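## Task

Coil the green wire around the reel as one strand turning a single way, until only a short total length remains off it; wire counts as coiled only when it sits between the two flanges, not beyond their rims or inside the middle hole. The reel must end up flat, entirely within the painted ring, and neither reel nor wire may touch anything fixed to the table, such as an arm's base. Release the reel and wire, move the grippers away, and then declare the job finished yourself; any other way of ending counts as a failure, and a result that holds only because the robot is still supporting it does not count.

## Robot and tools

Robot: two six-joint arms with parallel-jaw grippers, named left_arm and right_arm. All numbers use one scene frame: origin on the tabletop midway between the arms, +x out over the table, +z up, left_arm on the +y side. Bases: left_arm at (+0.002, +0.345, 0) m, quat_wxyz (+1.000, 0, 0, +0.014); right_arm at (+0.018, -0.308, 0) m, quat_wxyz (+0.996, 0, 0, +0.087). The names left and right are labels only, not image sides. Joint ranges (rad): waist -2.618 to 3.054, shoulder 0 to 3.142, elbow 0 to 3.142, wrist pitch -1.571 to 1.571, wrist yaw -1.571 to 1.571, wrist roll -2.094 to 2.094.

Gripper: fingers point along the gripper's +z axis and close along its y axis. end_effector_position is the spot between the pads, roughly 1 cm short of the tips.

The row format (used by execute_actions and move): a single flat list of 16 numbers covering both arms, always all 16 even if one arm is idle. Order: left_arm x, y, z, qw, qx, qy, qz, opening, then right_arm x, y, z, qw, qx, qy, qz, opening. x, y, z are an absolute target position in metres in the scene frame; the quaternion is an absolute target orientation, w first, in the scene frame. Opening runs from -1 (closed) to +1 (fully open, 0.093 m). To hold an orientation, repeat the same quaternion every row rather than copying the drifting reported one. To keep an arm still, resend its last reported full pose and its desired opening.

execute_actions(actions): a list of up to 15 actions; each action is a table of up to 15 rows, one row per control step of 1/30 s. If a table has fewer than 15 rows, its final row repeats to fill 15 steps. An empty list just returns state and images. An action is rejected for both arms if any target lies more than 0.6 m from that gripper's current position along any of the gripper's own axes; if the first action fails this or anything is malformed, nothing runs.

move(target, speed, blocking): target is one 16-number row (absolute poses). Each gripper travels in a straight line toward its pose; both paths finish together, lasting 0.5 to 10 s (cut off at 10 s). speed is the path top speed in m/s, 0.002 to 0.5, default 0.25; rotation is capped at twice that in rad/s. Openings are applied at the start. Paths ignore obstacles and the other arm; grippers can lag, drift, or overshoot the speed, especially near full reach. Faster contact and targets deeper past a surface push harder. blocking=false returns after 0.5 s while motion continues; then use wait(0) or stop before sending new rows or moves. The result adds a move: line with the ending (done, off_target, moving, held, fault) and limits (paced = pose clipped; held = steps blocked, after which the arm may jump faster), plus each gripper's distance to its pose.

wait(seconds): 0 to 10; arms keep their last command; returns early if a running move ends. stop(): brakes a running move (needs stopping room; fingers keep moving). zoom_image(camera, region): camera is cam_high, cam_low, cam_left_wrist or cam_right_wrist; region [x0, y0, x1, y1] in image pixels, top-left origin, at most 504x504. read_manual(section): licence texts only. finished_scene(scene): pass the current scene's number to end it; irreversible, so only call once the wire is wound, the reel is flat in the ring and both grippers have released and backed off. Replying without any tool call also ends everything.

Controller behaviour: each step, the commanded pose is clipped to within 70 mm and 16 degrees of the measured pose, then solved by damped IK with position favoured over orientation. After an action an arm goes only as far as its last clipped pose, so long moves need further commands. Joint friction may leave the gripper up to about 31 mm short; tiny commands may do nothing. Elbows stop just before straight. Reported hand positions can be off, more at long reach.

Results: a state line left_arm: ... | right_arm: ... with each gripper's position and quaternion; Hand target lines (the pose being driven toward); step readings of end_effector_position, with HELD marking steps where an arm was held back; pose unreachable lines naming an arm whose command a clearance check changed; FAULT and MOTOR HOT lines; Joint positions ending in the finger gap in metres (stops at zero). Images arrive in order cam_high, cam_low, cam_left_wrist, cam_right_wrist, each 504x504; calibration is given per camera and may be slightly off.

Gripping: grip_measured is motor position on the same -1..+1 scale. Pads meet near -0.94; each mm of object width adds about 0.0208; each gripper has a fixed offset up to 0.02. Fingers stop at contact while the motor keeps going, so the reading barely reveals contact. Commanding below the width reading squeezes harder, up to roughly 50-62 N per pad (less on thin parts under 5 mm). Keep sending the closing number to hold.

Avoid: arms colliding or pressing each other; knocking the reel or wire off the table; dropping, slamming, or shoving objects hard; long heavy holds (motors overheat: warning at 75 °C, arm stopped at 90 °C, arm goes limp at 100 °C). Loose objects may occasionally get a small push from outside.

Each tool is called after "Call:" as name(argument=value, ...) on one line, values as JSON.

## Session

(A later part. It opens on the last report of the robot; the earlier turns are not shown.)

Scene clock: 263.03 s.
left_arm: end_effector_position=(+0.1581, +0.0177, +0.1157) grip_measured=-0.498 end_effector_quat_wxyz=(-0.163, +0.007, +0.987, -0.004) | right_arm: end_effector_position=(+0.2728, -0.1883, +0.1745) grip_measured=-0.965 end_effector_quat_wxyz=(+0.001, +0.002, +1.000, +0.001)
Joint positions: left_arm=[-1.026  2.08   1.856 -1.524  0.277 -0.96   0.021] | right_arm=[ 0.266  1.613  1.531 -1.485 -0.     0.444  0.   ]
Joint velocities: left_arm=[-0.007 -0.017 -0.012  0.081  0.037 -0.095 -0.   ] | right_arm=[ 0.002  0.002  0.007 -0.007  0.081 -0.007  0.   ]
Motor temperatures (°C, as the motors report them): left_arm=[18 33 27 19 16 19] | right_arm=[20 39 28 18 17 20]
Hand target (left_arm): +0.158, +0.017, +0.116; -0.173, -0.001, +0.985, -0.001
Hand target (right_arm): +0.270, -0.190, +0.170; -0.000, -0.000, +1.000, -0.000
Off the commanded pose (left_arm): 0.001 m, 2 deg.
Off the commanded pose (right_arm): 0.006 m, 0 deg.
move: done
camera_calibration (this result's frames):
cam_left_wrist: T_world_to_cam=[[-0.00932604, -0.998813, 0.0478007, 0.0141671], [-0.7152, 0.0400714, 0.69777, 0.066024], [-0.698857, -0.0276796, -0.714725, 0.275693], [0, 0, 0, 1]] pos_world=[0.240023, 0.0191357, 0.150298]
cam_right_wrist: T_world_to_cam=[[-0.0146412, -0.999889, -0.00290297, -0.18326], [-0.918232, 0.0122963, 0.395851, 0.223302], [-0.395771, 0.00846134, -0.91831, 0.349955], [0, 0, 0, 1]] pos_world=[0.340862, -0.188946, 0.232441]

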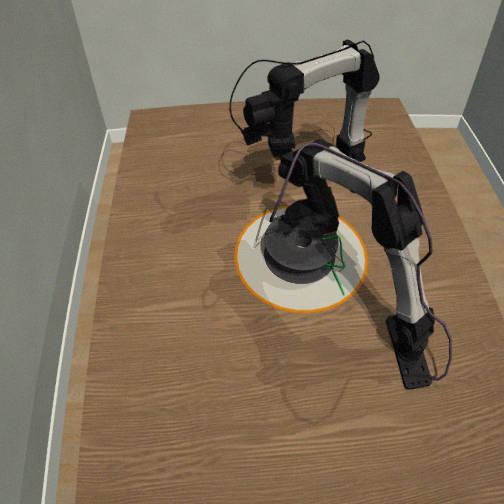

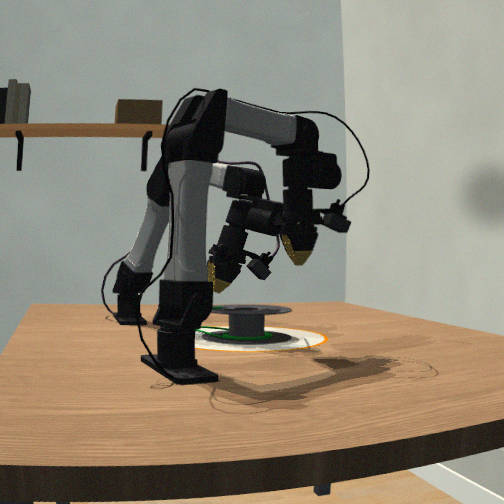

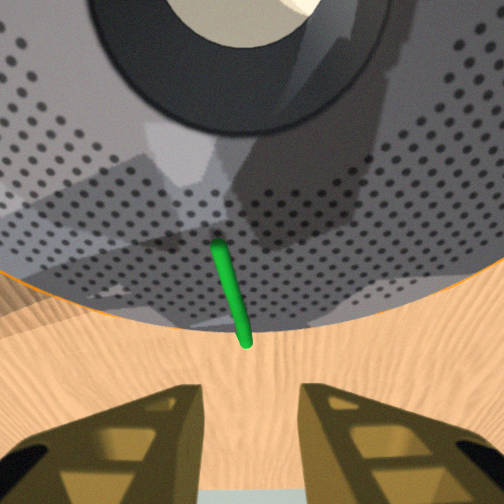

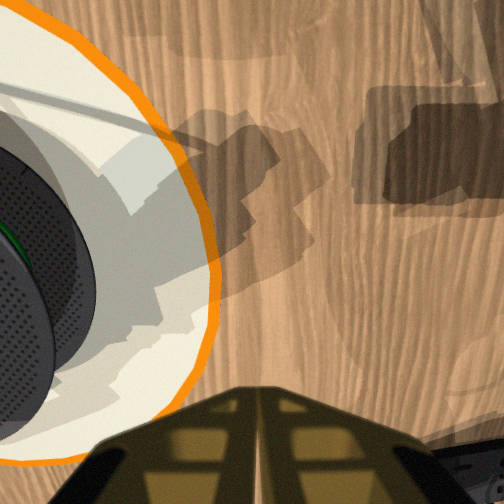

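Call:
move(target=[0.153,0.022,0.090,-0.1736,0,0.9848,0,-0.5,0.27,-0.19,0.17,0,0,1,0,-0.97], speed=0.12)

Scene clock: 265.90 s.
left_arm: end_effector_position=(+0.1536, +0.0239, +0.0912) grip_measured=-0.498 end_effector_quat_wxyz=(-0.172, +0.003, +0.985, +0.008) | right_arm: end_effector_position=(+0.2728, -0.1883, +0.1745) grip_measured=-0.965 end_effector_quat_wxyz=(+0.001, +0.002, +1.000, +0.001)
Joint positions: left_arm=[-1.026  2.08   1.753 -1.45   0.279 -0.963  0.021] | right_arm=[ 0.266  1.613  1.531 -1.485 -0.     0.444  0.   ]
Joint velocities: left_arm=[-0.012  0.007 -0.007 -0.066  0.066 -0.007  0.   ] | right_arm=[ 0.002  0.002 -0.007 -0.037  0.022 -0.051  0.   ]
Motor temperatures (°C, as the motors report them): left_arm=[18 33 27 19 16 19] | right_arm=[20 38 28 18 17 20]
Hand target (left_arm): +0.153, +0.022, +0.090; -0.174, -0.000, +0.985, +0.000
Hand target (right_arm): +0.270, -0.190, +0.170; -0.000, +0.000, +1.000, -0.000
Off the commanded pose (left_arm): 0.002 m, 1 deg.
Off the commanded pose (right_arm): 0.006 m, 0 deg.
move: done
camera_calibration (this result's frames):
cam_left_wrist: T_world_to_cam=[[-0.00466395, -0.999712, 0.0235206, 0.0230115], [-0.702951, 0.0200064, 0.710956, 0.0771234], [-0.711223, -0.013218, -0.702843, 0.255697], [0, 0, 0, 1]] pos_world=[0.236179, 0.0248417, 0.124342]
cam_right_wrist: T_world_to_cam=[[-0.0146412, -0.999889, -0.00290297, -0.18326], [-0.918232, 0.0122963, 0.395851, 0.223302], [-0.395771, 0.00846134, -0.91831, 0.349955], [0, 0, 0, 1]] pos_world=[0.340862, -0.188946, 0.232441]

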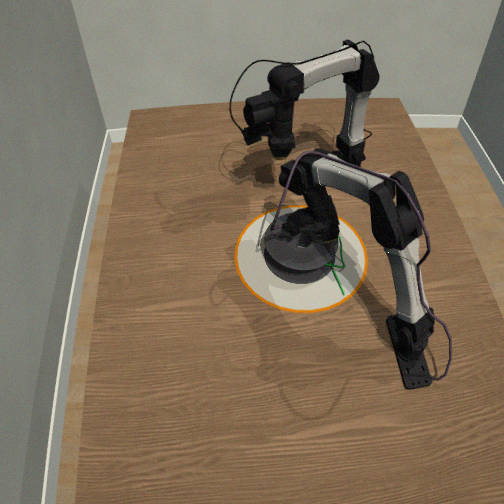

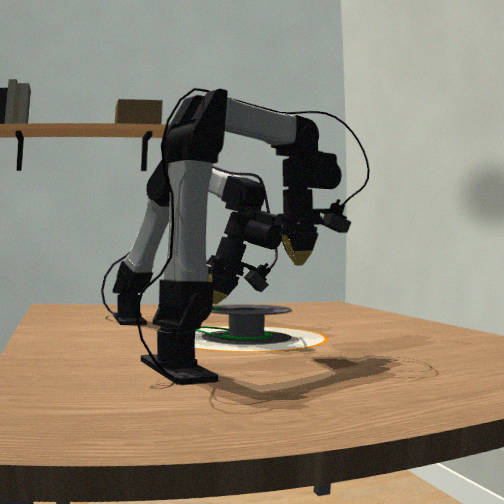

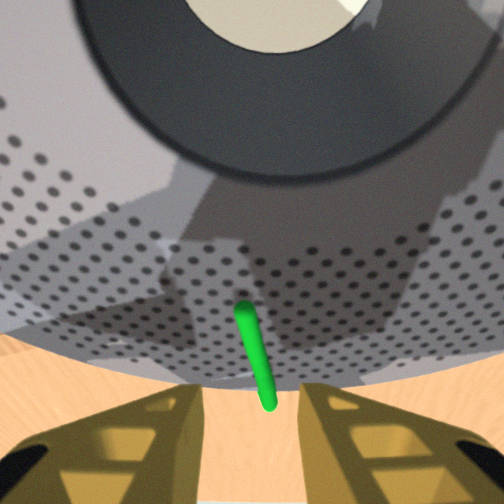

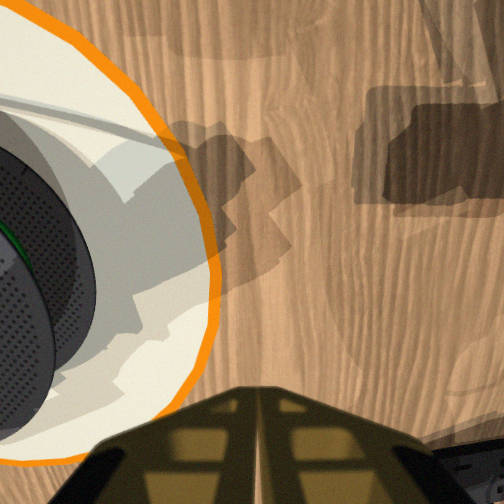

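Call:
move(target=[0.152,0.023,0.073,-0.1736,0,0.9848,0,-0.5,0.27,-0.19,0.17,0,0,1,0,-0.97], speed=0.04)

Scene clock: 267.67 s.
left_arm: end_effector_position=(+0.1516, +0.0267, +0.0793) grip_measured=-0.498 end_effector_quat_wxyz=(-0.175, +0.002, +0.985, +0.011) | right_arm: end_effector_position=(+0.2728, -0.1883, +0.1745) grip_measured=-0.965 end_effector_quat_wxyz=(+0.001, +0.002, +1.000, +0.001)
Joint positions: left_arm=[-1.026  2.08   1.704 -1.41   0.281 -0.964  0.021] | right_arm=[ 0.266  1.613  1.531 -1.485 -0.     0.444  0.   ]
Joint velocities: left_arm=[ 0.002 -0.017 -0.022  0.022  0.007 -0.037 -0.   ] | right_arm=[-0.002  0.002  0.012  0.037 -0.037 -0.125  0.   ]
Motor temperatures (°C, as the motors report them): left_arm=[18 33 27 19 16 19] | right_arm=[20 38 28 18 17 20]
Hand target (left_arm): +0.152, +0.023, +0.073; -0.174, +0.000, +0.985, +0.001
Hand target (right_arm): +0.270, -0.190, +0.170; -0.000, +0.000, +1.000, -0.000
Off the commanded pose (left_arm): 0.007 m, 1 deg.
Off the commanded pose (right_arm): 0.006 m, 0 deg.
move: done
camera_calibration (this result's frames):
cam_left_wrist: T_world_to_cam=[[-0.00339293, -0.999854, 0.0167311, 0.026452], [-0.698322, 0.0143449, 0.71564, 0.0831737], [-0.715776, -0.00925559, -0.698269, 0.246159], [0, 0, 0, 1]] pos_world=[0.234366, 0.0275334, 0.11192]
cam_right_wrist: T_world_to_cam=[[-0.0146412, -0.999889, -0.00290297, -0.18326], [-0.918232, 0.0122963, 0.395851, 0.223302], [-0.395771, 0.00846134, -0.91831, 0.349955], [0, 0, 0, 1]] pos_world=[0.340862, -0.188946, 0.232441]

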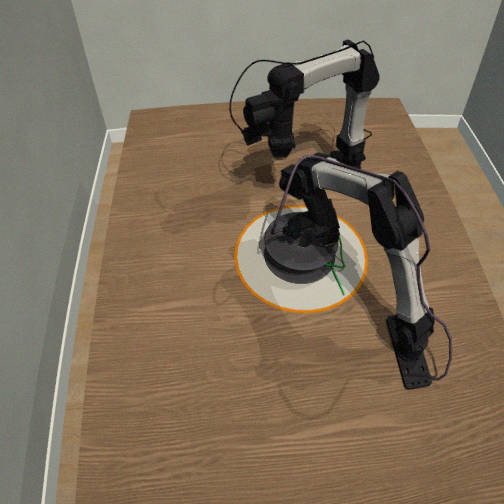

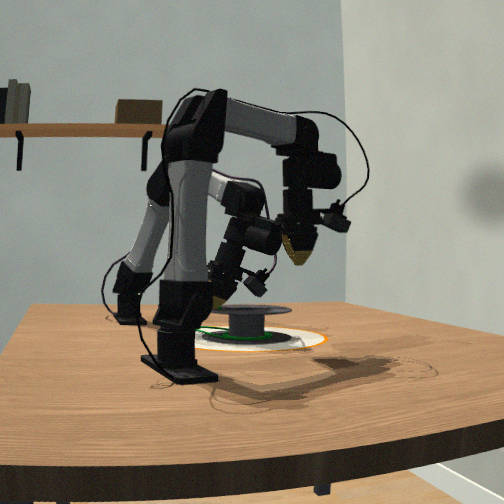

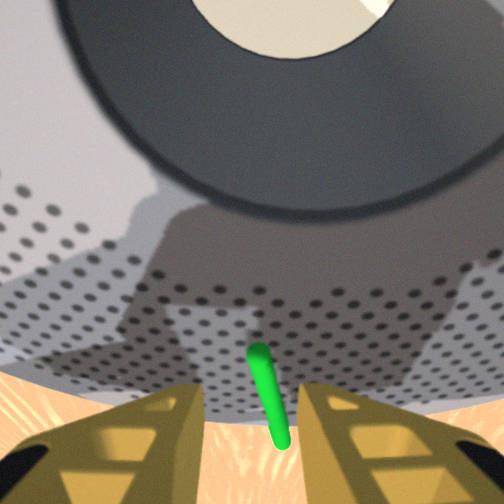

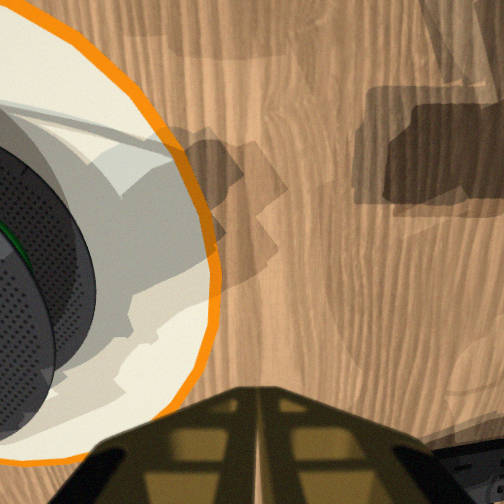

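Call:
execute_actions(actions=[])

Scene clock: 269.37 s.
left_arm: end_effector_position=(+0.1516, +0.0267, +0.0793) grip_measured=-0.498 end_effector_quat_wxyz=(-0.175, +0.002, +0.985, +0.011) | right_arm: end_effector_position=(+0.2728, -0.1883, +0.1745) grip_measured=-0.965 end_effector_quat_wxyz=(+0.001, +0.002, +1.000, +0.001)
Joint positions: left_arm=[-1.026  2.08   1.704 -1.41   0.281 -0.964  0.021] | right_arm=[ 0.266  1.613  1.531 -1.485 -0.     0.444  0.   ]
Joint velocities: left_arm=[ 0.007 -0.012  0.002  0.022 -0.066 -0.007  0.   ] | right_arm=[-0.007  0.002  0.002  0.007  0.007 -0.037  0.   ]
Motor temperatures (°C, as the motors report them): left_arm=[18 34 27 19 16 19] | right_arm=[20 38 27 18 17 20]
Hand target (left_arm): +0.152, +0.023, +0.073; -0.174, +0.000, +0.985, +0.001
Hand target (right_arm): +0.270, -0.190, +0.170; -0.000, +0.000, +1.000, -0.000
Off the commanded pose (left_arm): 0.007 m, 1 deg.
Off the commanded pose (right_arm): 0.006 m, 0 deg.
camera_calibration (this result's frames):
cam_left_wrist: T_world_to_cam=[[-0.00339293, -0.999854, 0.0167311, 0.026452], [-0.698322, 0.0143449, 0.71564, 0.0831737], [-0.715776, -0.00925559, -0.698269, 0.246159], [0, 0, 0, 1]] pos_world=[0.234366, 0.0275334, 0.11192]
cam_right_wrist: T_world_to_cam=[[-0.0146412, -0.999889, -0.00290297, -0.18326], [-0.918232, 0.0122963, 0.395851, 0.223302], [-0.395771, 0.00846134, -0.91831, 0.349955], [0, 0, 0, 1]] pos_world=[0.340862, -0.188946, 0.232441]

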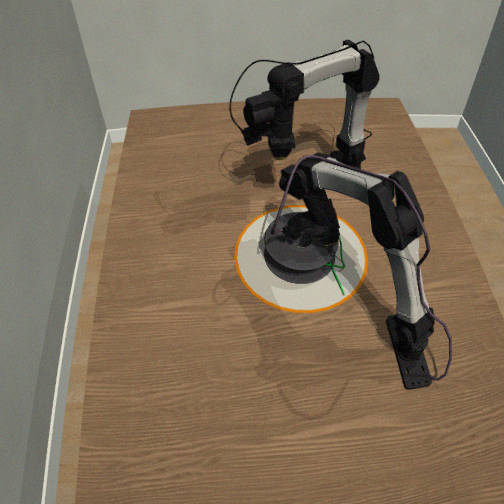

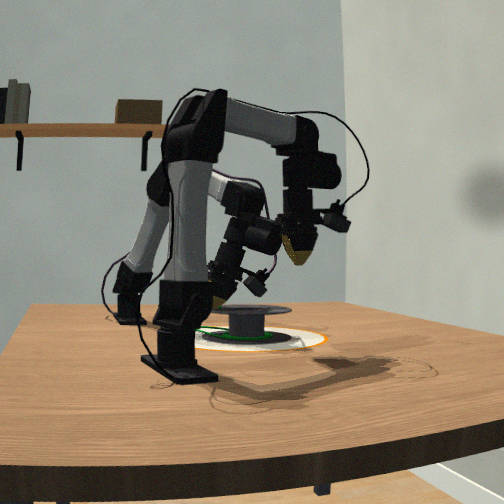

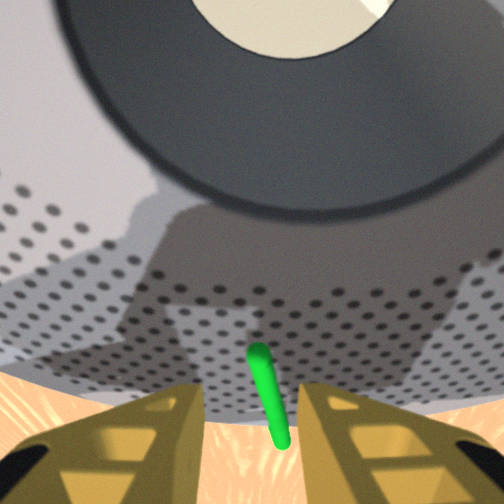

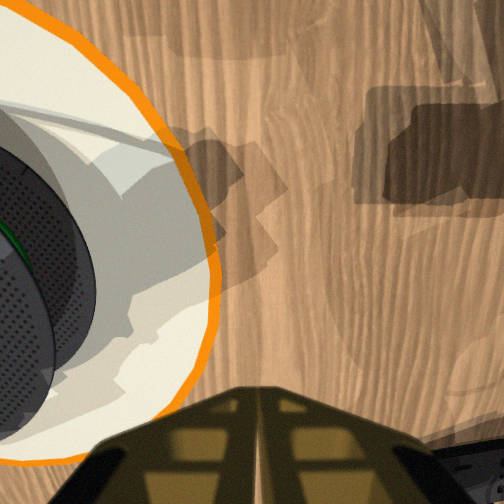

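Call:
zoom_image(camera="cam_left_wrist", region=[150, 300, 400, 504])

Call:
zoom_image(camera="cam_high", region=[230, 190, 390, 320])

Region (150, 300, 400, 504) of cam_left_wrist's 504x504 image, scaled by 2.016, with more detail than that image has; it fills the top 411 rows of this view, and the rest is white.

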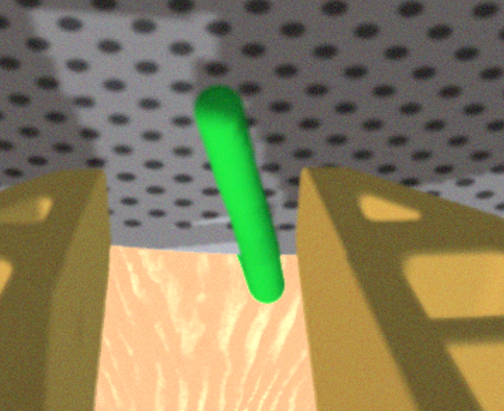

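Region (230, 190, 390, 320) of cam_high's 504x504 image, scaled by 3.150, with more detail than that image has; it fills the top 410 rows of this view, and the rest is white.

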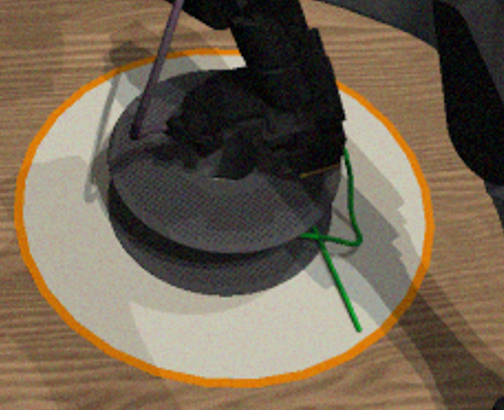

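Call:
move(target=[0.152,0.019,0.066,-0.174,0,0.985,0,-0.5,0.27,-0.19,0.17,0,0,1,0,-0.97], speed=0.05)

Scene clock: 271.77 s.
left_arm: end_effector_position=(+0.1517, +0.0265, +0.0793) grip_measured=-0.498 end_effector_quat_wxyz=(-0.175, -0.000, +0.985, +0.011) | right_arm: end_effector_position=(+0.2728, -0.1883, +0.1745) grip_measured=-0.965 end_effector_quat_wxyz=(+0.001, +0.002, +1.000, +0.001)
Joint positions: left_arm=[-1.026  2.08   1.704 -1.409  0.281 -0.968  0.021] | right_arm=[ 0.266  1.613  1.531 -1.485 -0.     0.444  0.   ]
Joint velocities: left_arm=[ 0.022  0.002 -0.012 -0.051 -0.022 -0.051  0.   ] | right_arm=[ 0.007 -0.017  0.002 -0.022 -0.022 -0.066  0.   ]
Motor temperatures (°C, as the motors report them): left_arm=[18 34 27 19 16 19] | right_arm=[20 38 27 18 17 20]
Hand target (left_arm): +0.152, +0.020, +0.067; -0.174, +0.000, +0.985, +0.001
Hand target (right_arm): +0.270, -0.190, +0.170; -0.000, +0.000, +1.000, -0.000
Off the commanded pose (left_arm): 0.015 m, 1 deg.
Off the commanded pose (right_arm): 0.006 m, 0 deg.
move: off_target (left_arm)
camera_calibration (this result's frames):
cam_left_wrist: T_world_to_cam=[[0.000623272, -0.99987, 0.0161289, 0.0257072], [-0.698512, 0.0111065, 0.715512, 0.083348], [-0.715598, -0.0117122, -0.698414, 0.246225], [0, 0, 0, 1]] pos_world=[0.234401, 0.027662, 0.111916]
cam_right_wrist: T_world_to_cam=[[-0.0146412, -0.999889, -0.00290297, -0.18326], [-0.918232, 0.0122963, 0.395851, 0.223302], [-0.395771, 0.00846134, -0.91831, 0.349955], [0, 0, 0, 1]] pos_world=[0.340862, -0.188946, 0.232441]

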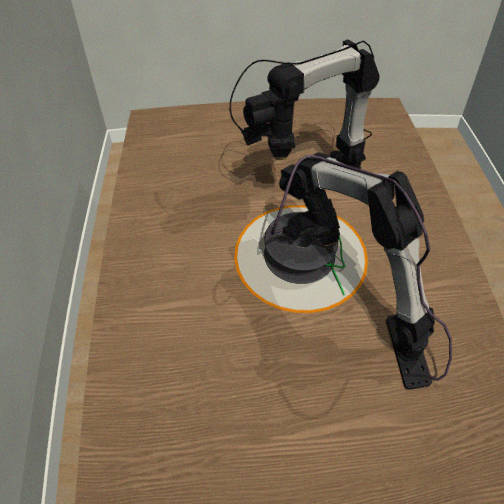

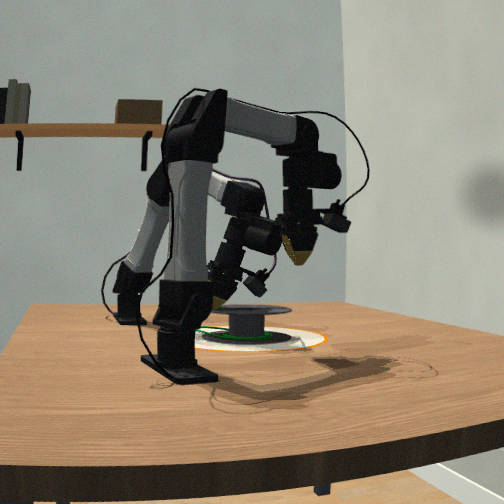

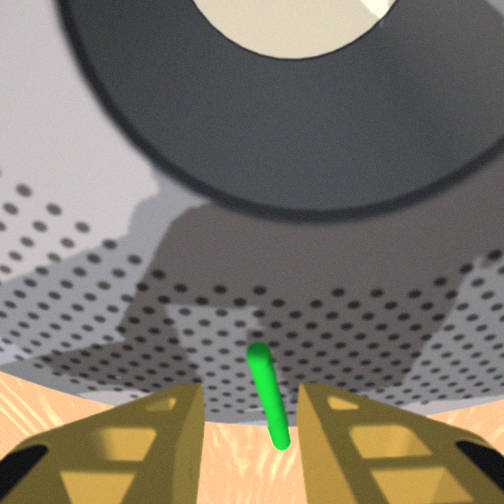

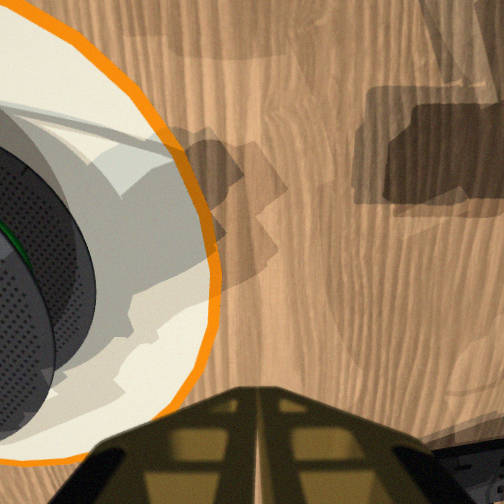

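Call:
move(target=[0.152,0.024,0.072,-0.174,0,0.985,0,-1.0,0.27,-0.19,0.17,0,0,1,0,-0.97], speed=0.05)

Scene clock: 272.77 s.
left_arm: end_effector_position=(+0.1512, +0.0249, +0.0788) grip_measured=-0.992 end_effector_quat_wxyz=(-0.177, -0.001, +0.984, +0.007) | right_arm: end_effector_position=(+0.2728, -0.1883, +0.1745) grip_measured=-0.965 end_effector_quat_wxyz=(+0.001, +0.002, +1.000, +0.001)
Joint positions: left_arm=[-1.026  2.08   1.701 -1.402  0.289 -0.969  0.   ] | right_arm=[ 0.266  1.613  1.531 -1.485 -0.     0.444  0.   ]
Joint velocities: left_arm=[ 0.002  0.007 -0.012 -0.051  0.022 -0.022  0.   ] | right_arm=[ 0.002  0.007  0.012  0.007  0.007 -0.007  0.   ]
Motor temperatures (°C, as the motors report them): left_arm=[18 34 27 19 16 19] | right_arm=[20 38 27 18 17 20]
Hand target (left_arm): +0.152, +0.024, +0.072; -0.174, +0.000, +0.985, +0.000
Hand target (right_arm): +0.270, -0.190, +0.170; -0.000, +0.000, +1.000, -0.000
Off the commanded pose (left_arm): 0.007 m, 1 deg.
Off the commanded pose (right_arm): 0.006 m, 0 deg.
move: done
camera_calibration (this result's frames):
cam_left_wrist: T_world_to_cam=[[0.00302558, -0.999713, 0.0237437, 0.0231958], [-0.695836, 0.014948, 0.718045, 0.0826585], [-0.718194, -0.0186943, -0.695592, 0.245905], [0, 0, 0, 1]] pos_world=[0.234054, 0.0265506, 0.111146]
cam_right_wrist: T_world_to_cam=[[-0.0146412, -0.999889, -0.00290297, -0.18326], [-0.918232, 0.0122963, 0.395851, 0.223302], [-0.395771, 0.00846134, -0.91831, 0.349955], [0, 0, 0, 1]] pos_world=[0.340862, -0.188946, 0.232441]

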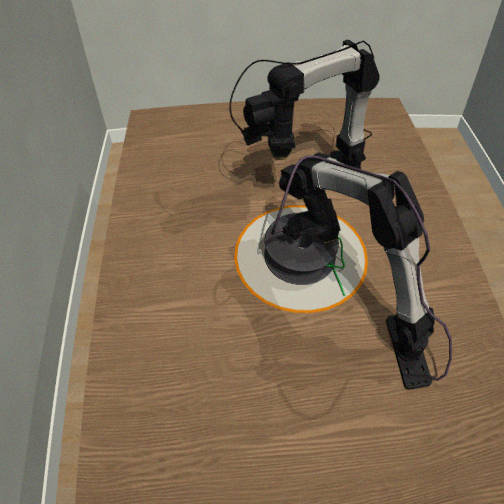

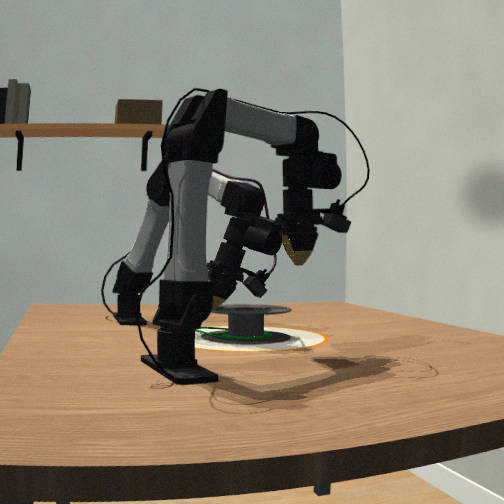

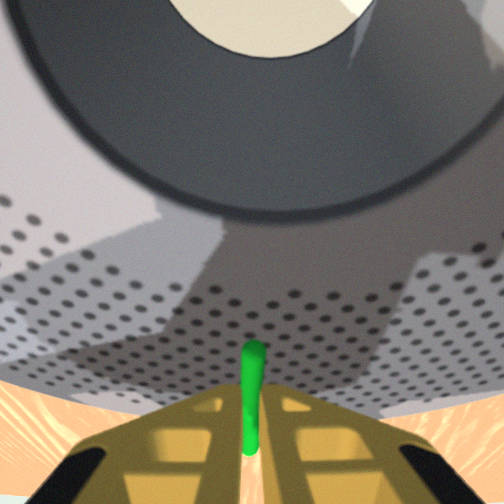

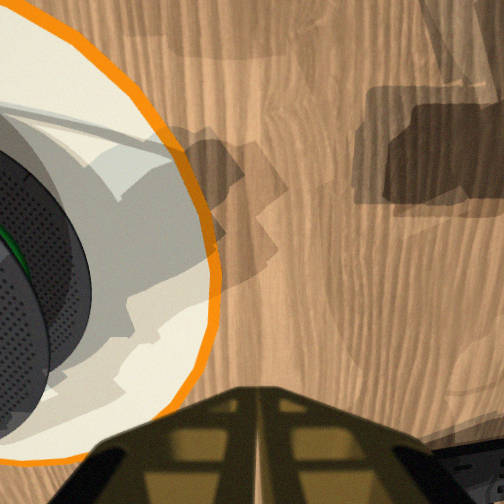

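Call:
move(target=[0.145,0.024,0.095,-0.174,0,0.985,0,-1.0,0.27,-0.19,0.17,0,0,1,0,-0.97], speed=0.05)

Scene clock: 273.87 s.
left_arm: end_effector_position=(+0.1484, +0.0258, +0.0817) grip_measured=-0.992 end_effector_quat_wxyz=(-0.177, -0.002, +0.984, +0.009) | right_arm: end_effector_position=(+0.2728, -0.1883, +0.1745) grip_measured=-0.965 end_effector_quat_wxyz=(+0.001, +0.002, +1.000, +0.001)
Joint positions: left_arm=[-1.031  2.073  1.701 -1.412  0.289 -0.977  0.   ] | right_arm=[ 0.266  1.613  1.531 -1.485 -0.     0.444  0.   ]
Joint velocities: left_arm=[-0.007  0.002  0.017  0.007  0.007  0.007  0.   ] | right_arm=[-0.012 -0.012  0.012 -0.007  0.037  0.007  0.   ]
Motor temperatures (°C, as the motors report them): left_arm=[18 34 27 19 16 19] | right_arm=[20 38 27 18 17 20]
Hand target (left_arm): +0.145, +0.024, +0.095; -0.174, +0.000, +0.985, +0.000
Hand target (right_arm): +0.270, -0.190, +0.170; -0.000, +0.000, +1.000, -0.000
Off the commanded pose (left_arm): 0.014 m, 1 deg.
Off the commanded pose (right_arm): 0.006 m, 0 deg.
move: off_target (left_arm)
camera_calibration (this result's frames):
cam_left_wrist: T_world_to_cam=[[0.00593023, -0.999807, 0.0187551, 0.0239724], [-0.695085, 0.00936222, 0.718866, 0.0786433], [-0.718903, -0.0172994, -0.694895, 0.245935], [0, 0, 0, 1]] pos_world=[0.231325, 0.027486, 0.113916]
cam_right_wrist: T_world_to_cam=[[-0.0146412, -0.999889, -0.00290297, -0.18326], [-0.918232, 0.0122963, 0.395851, 0.223302], [-0.395771, 0.00846134, -0.91831, 0.349955], [0, 0, 0, 1]] pos_world=[0.340862, -0.188946, 0.232441]

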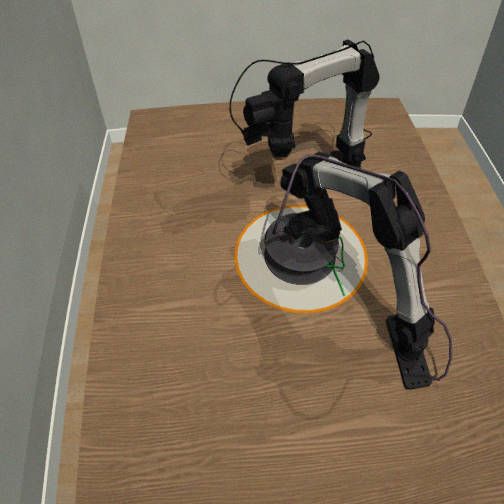

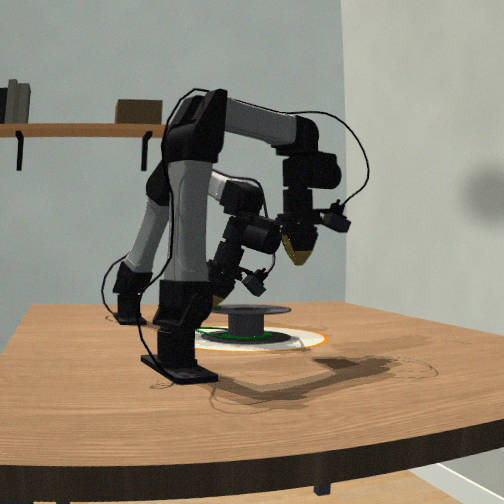

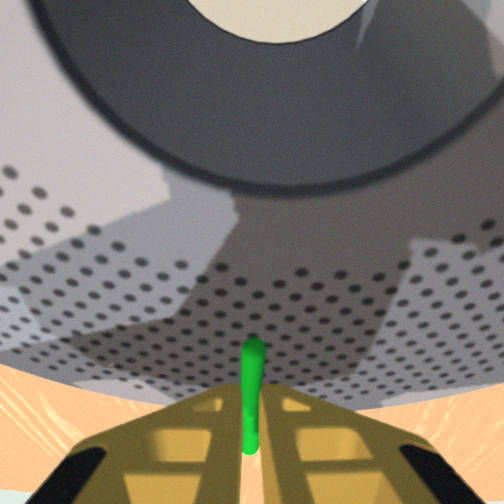

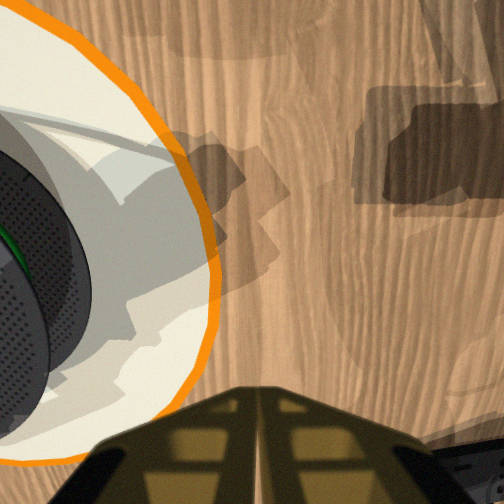

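Call:
move(target=[0.115,0.03,0.11,-0.1604,0.3769,0.9099,0.0664,-1.0,0.27,-0.19,0.17,0,0,1,0,-0.97], speed=0.15)

Scene clock: 278.57 s.
left_arm: end_effector_position=(+0.1177, +0.0262, +0.0970) grip_measured=-0.992 end_effector_quat_wxyz=(-0.147, +0.368, +0.917, +0.045) | right_arm: end_effector_position=(+0.2728, -0.1883, +0.1745) grip_measured=-0.965 end_effector_quat_wxyz=(+0.001, +0.002, +1.000, +0.001)
Joint positions: left_arm=[-1.181  2.092  1.798 -1.552  0.14  -0.372  0.   ] | right_arm=[ 0.266  1.613  1.531 -1.485 -0.     0.444  0.   ]
Joint velocities: left_arm=[ 0.012  0.007  0.007 -0.037 -0.007  0.037  0.   ] | right_arm=[ 0.007 -0.007  0.002 -0.066 -0.007  0.022  0.   ]
Motor temperatures (°C, as the motors report them): left_arm=[18 35 27 19 16 19] | right_arm=[20 37 27 18 17 20]
Hand target (left_arm): +0.115, +0.031, +0.109; -0.138, +0.376, +0.915, +0.045
Hand target (right_arm): +0.270, -0.190, +0.170; -0.000, +0.000, +1.000, -0.000
Off the commanded pose (left_arm): 0.014 m, 3 deg.
Off the commanded pose (right_arm): 0.006 m, 0 deg.
joint sent to its limit (left arm) — the command would take joint 4 (wrist pitch) past its lower limit, so that joint was sent only as far as its limit.
move: off_target (left_arm)
camera_calibration (this result's frames):
cam_left_wrist: T_world_to_cam=[[-0.684192, -0.726459, 0.0643254, 0.0939429], [-0.501034, 0.532304, 0.682362, 0.0132798], [-0.529949, 0.434637, -0.728179, 0.203641], [0, 0, 0, 1]] pos_world=[0.178848, -0.027333, 0.133182]
cam_right_wrist: T_world_to_cam=[[-0.0146412, -0.999889, -0.00290297, -0.18326], [-0.918232, 0.0122963, 0.395851, 0.223302], [-0.395771, 0.00846134, -0.91831, 0.349955], [0, 0, 0, 1]] pos_world=[0.340862, -0.188946, 0.232441]

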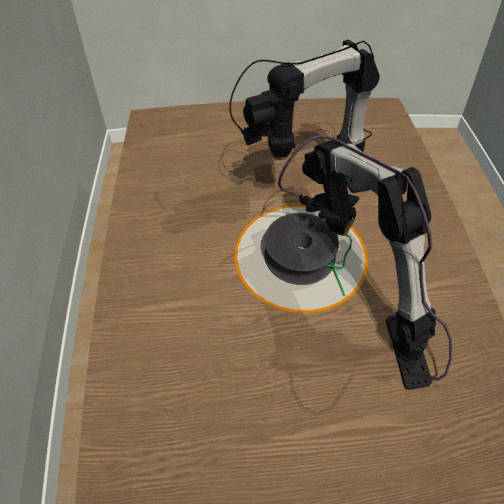

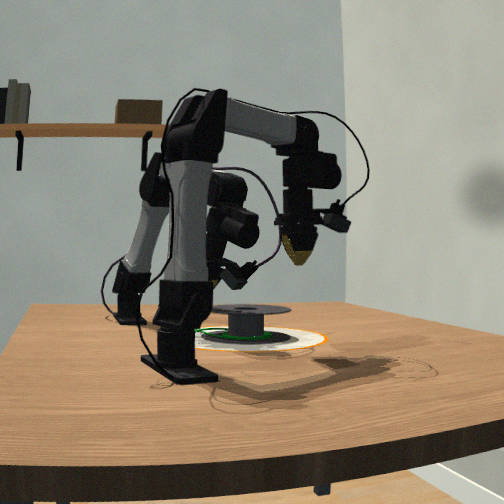

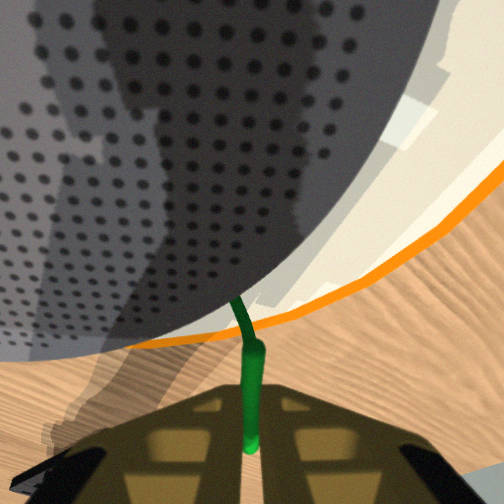

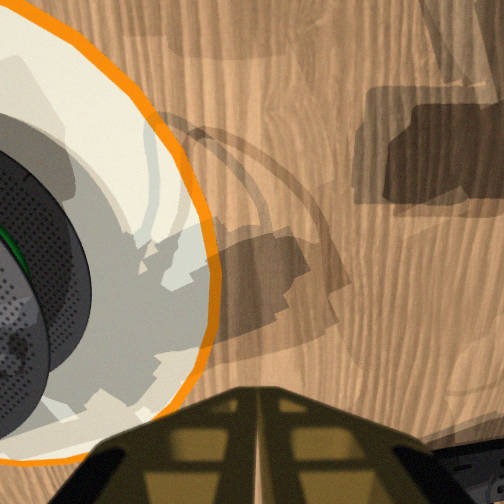

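Call:
move(target=[0.09,0.03,0.105,0,0.7071,0.7071,0,-1.0,0.27,-0.19,0.17,0,0,1,0,-0.97], speed=0.2)

Scene clock: 281.67 s.
left_arm: end_effector_position=(+0.0902, +0.0324, +0.0996) grip_measured=-0.992 end_effector_quat_wxyz=(-0.018, +0.702, +0.711, +0.003) | right_arm: end_effector_position=(+0.2728, -0.1883, +0.1745) grip_measured=-0.965 end_effector_quat_wxyz=(+0.001, +0.002, +1.000, +0.001)
Joint positions: left_arm=[-1.317  1.808  1.455 -1.252  0.013  0.269  0.   ] | right_arm=[ 0.266  1.613  1.531 -1.485 -0.     0.444  0.   ]
Joint velocities: left_arm=[-0.002 -0.002  0.012 -0.037 -0.081 -0.022  0.   ] | right_arm=[ 0.007  0.007 -0.022 -0.007 -0.066 -0.022  0.   ]
Motor temperatures (°C, as the motors report them): left_arm=[18 36 27 19 16 19] | right_arm=[20 37 27 18 17 20]
Hand target (left_arm): +0.090, +0.031, +0.104; -0.001, +0.708, +0.706, -0.000
Hand target (right_arm): +0.270, -0.190, +0.170; -0.000, +0.000, +1.000, -0.000
Off the commanded pose (left_arm): 0.006 m, 2 deg.
Off the commanded pose (right_arm): 0.006 m, 0 deg.
move: done
camera_calibration (this result's frames):
cam_left_wrist: T_world_to_cam=[[-0.998231, -0.00513898, 0.0592329, 0.0849217], [0.0225011, 0.889503, 0.456375, -0.0418724], [-0.0550331, 0.456901, -0.887814, 0.160569], [0, 0, 0, 1]] pos_world=[0.0945502, -0.035682, 0.156635]
cam_right_wrist: T_world_to_cam=[[-0.0146412, -0.999889, -0.00290297, -0.18326], [-0.918232, 0.0122963, 0.395851, 0.223302], [-0.395771, 0.00846134, -0.91831, 0.349955], [0, 0, 0, 1]] pos_world=[0.340862, -0.188946, 0.232441]

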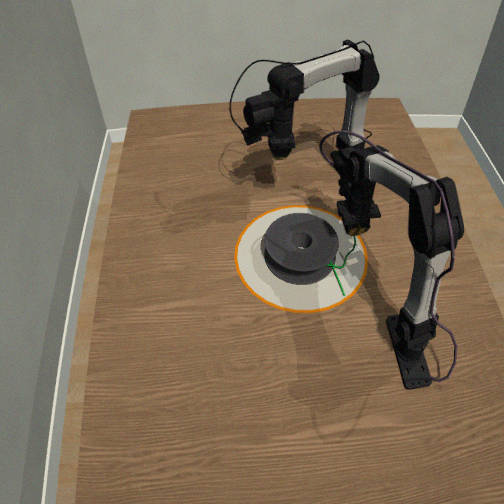

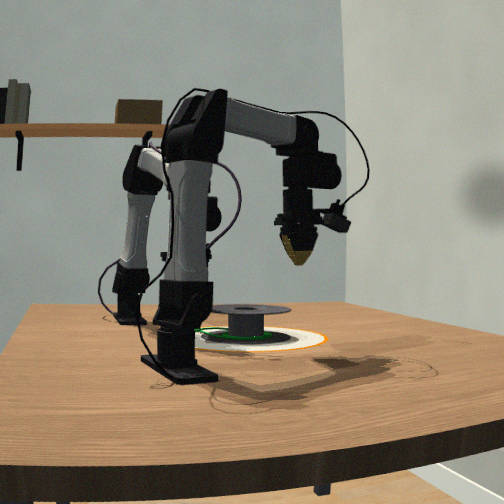

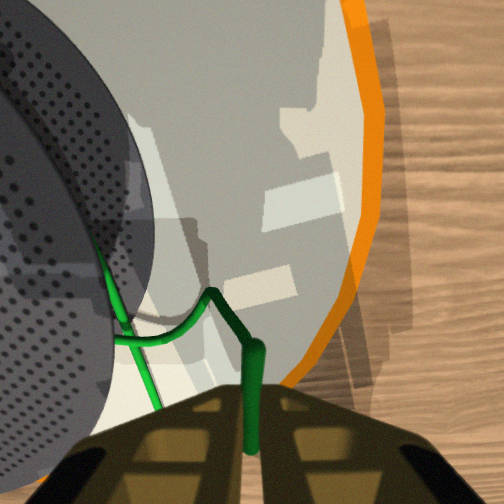

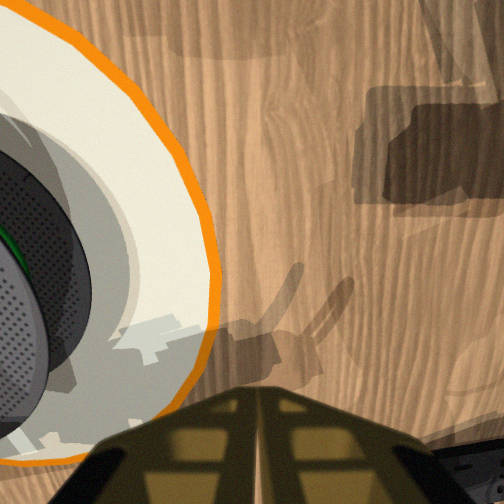

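Call:
zoom_image(camera="cam_left_wrist", region=[90, 230, 340, 480])

Call:
zoom_image(camera="cam_high", region=[270, 190, 410, 320])

Region (90, 230, 340, 480) of cam_left_wrist's 504x504 image, scaled by 2.016, with more detail than that image has.

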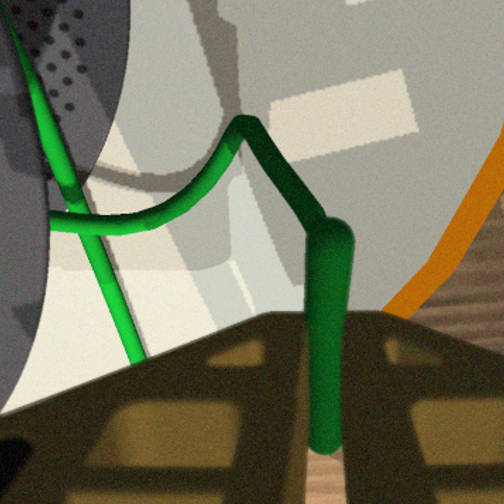

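Region (270, 190, 410, 320) of cam_high's 504x504 image, scaled by 3.600, with more detail than that image has; it fills the top 468 rows of this view, and the rest is white.

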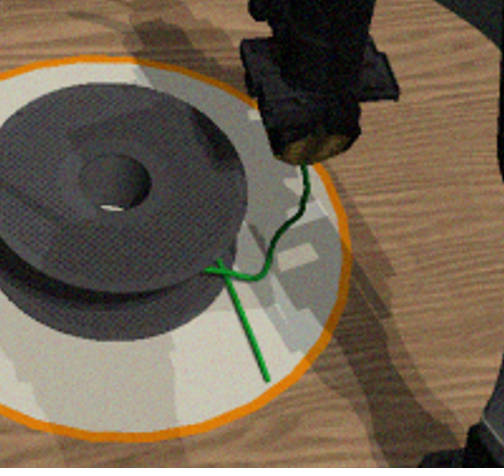

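Call:
move(target=[0.065,0.035,0.075,-0.0664,0.9099,0.3769,0.1604,-1.0,0.27,-0.19,0.17,0,0,1,0,-0.97], speed=0.2)

Scene clock: 289.13 s.
left_arm: end_effector_position=(+0.0654, +0.0358, +0.0762) grip_measured=-0.992 end_effector_quat_wxyz=(-0.059, +0.908, +0.387, +0.151) | right_arm: end_effector_position=(+0.2728, -0.1883, +0.1745) grip_measured=-0.965 end_effector_quat_wxyz=(+0.001, +0.002, +1.000, +0.001)
Joint positions: left_arm=[-1.527  1.944  1.499 -1.341 -0.246  0.809  0.   ] | right_arm=[ 0.266  1.613  1.531 -1.485 -0.     0.444  0.   ]
Joint velocities: left_arm=[ 0.007 -0.012 -0.002 -0.037 -0.037  0.051  0.   ] | right_arm=[-0.017 -0.002 -0.007  0.007  0.007 -0.007  0.   ]
Motor temperatures (°C, as the motors report them): left_arm=[18 36 27 19 16 19] | right_arm=[20 37 26 18 17 20]
Hand target (left_arm): +0.066, +0.036, +0.075; -0.067, +0.909, +0.378, +0.161
Hand target (right_arm): +0.270, -0.190, +0.170; -0.000, +0.000, +1.000, -0.000
Off the commanded pose (left_arm): 0.001 m, 2 deg.
Off the commanded pose (right_arm): 0.006 m, 0 deg.
move: done
camera_calibration (this result's frames):
cam_left_wrist: T_world_to_cam=[[-0.722429, 0.690846, 0.0287703, 0.0208966], [0.510119, 0.504428, 0.696657, -0.0700822], [0.46677, 0.517961, -0.716828, 0.087544], [0, 0, 0, 1]] pos_world=[0.00998365, -0.0244293, 0.110976]
cam_right_wrist: T_world_to_cam=[[-0.0146412, -0.999889, -0.00290297, -0.18326], [-0.918232, 0.0122963, 0.395851, 0.223302], [-0.395771, 0.00846134, -0.91831, 0.349955], [0, 0, 0, 1]] pos_world=[0.340862, -0.188946, 0.232441]

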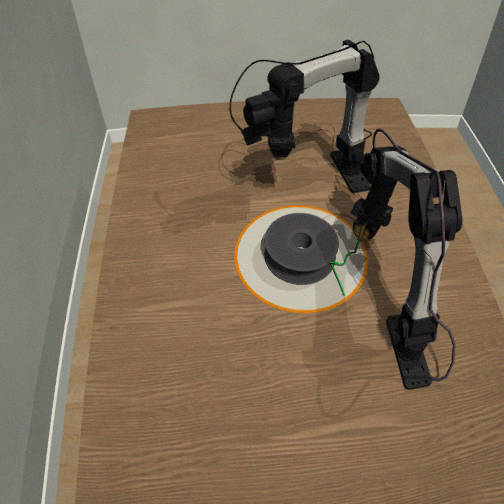

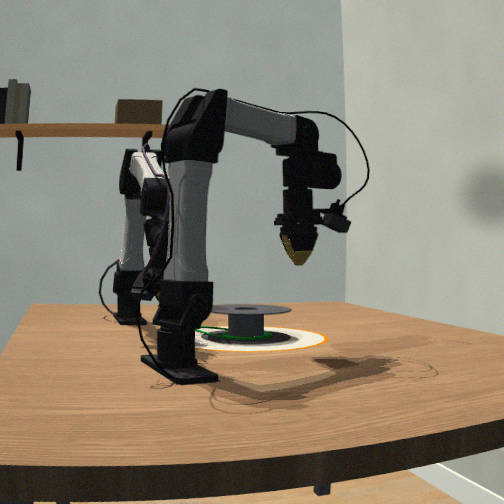

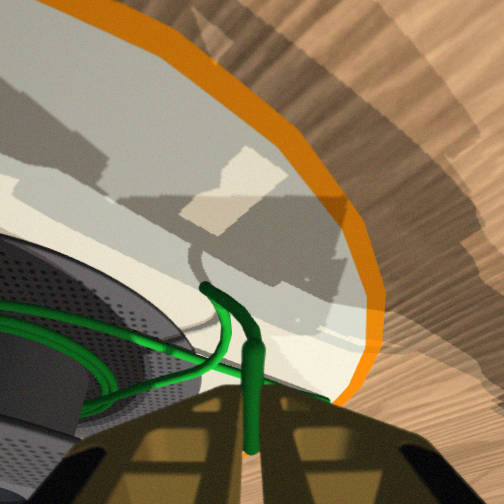

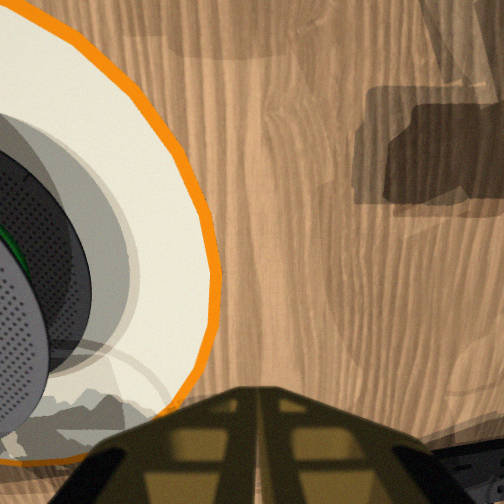

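Call:
move(target=[0.05,0.035,0.05,-0.0301,0.9698,0.171,0.171,-1.0,0.229,-0.03,0.16,0,0,1,0,-0.97], speed=0.2)

Scene clock: 294.10 s.
left_arm: end_effector_position=(+0.0499, +0.0380, +0.0457) grip_measured=-0.992 end_effector_quat_wxyz=(-0.048, +0.969, +0.175, +0.168) | right_arm: end_effector_position=(+0.2264, -0.0345, +0.1596) grip_measured=-0.965 end_effector_quat_wxyz=(-0.000, -0.002, +1.000, -0.003)
Joint positions: left_arm=[-1.611  1.908  1.32  -1.148 -0.311  1.174  0.   ] | right_arm=[ 0.748  1.858  1.759 -1.476  0.003  0.919  0.   ]
Joint velocities: left_arm=[ 0.002 -0.002 -0.012 -0.007 -0.051  0.022  0.   ] | right_arm=[-0.012 -0.012  0.012 -0.051 -0.022  0.037  0.   ]
Motor temperatures (°C, as the motors report them): left_arm=[18 36 27 19 16 19] | right_arm=[20 36 26 18 17 20]
Hand target (left_arm): +0.050, +0.036, +0.050; -0.031, +0.970, +0.171, +0.171
Hand target (right_arm): +0.229, -0.032, +0.159; +0.004, -0.000, +1.000, -0.008
Off the commanded pose (left_arm): 0.005 m, 2 deg.
Off the commanded pose (right_arm): 0.005 m, 0 deg.
move: done
camera_calibration (this result's frames):
cam_left_wrist: T_world_to_cam=[[-0.358979, 0.93048, 0.0730881, -0.020202], [0.672123, 0.203381, 0.71196, -0.039369], [0.647599, 0.304702, -0.698407, 0.0700607], [0, 0, 0, 1]] pos_world=[-0.0261626, 0.00545683, 0.0784365]
cam_right_wrist: T_world_to_cam=[[-0.00701127, -0.999967, 0.00419761, -0.0330488], [-0.916907, 0.00810388, 0.399019, 0.183731], [-0.39904, -0.00105118, -0.916933, 0.3168], [0, 0, 0, 1]] pos_world=[0.294649, -0.0342036, 0.217311]

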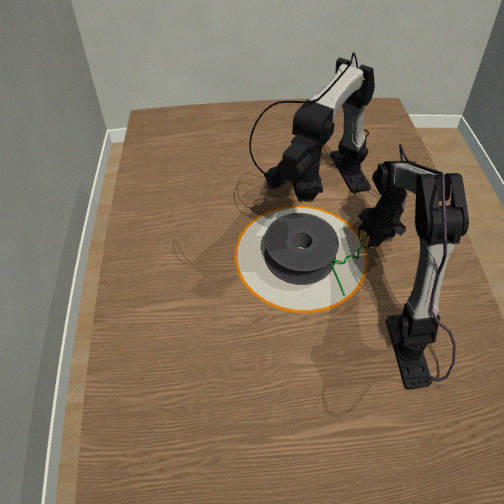

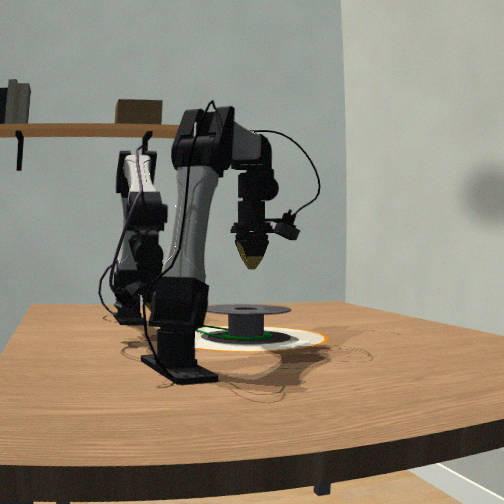

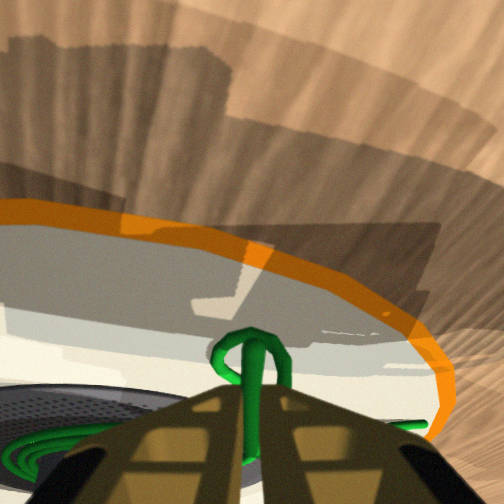

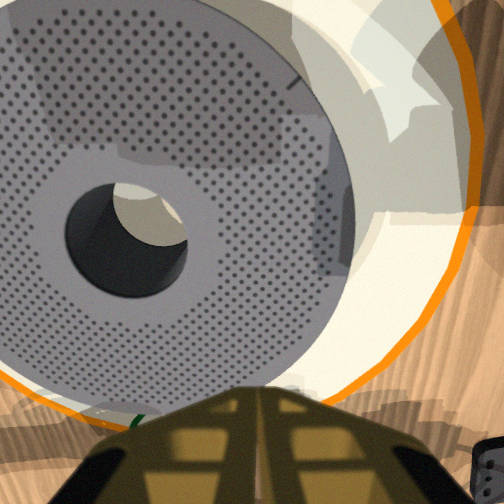

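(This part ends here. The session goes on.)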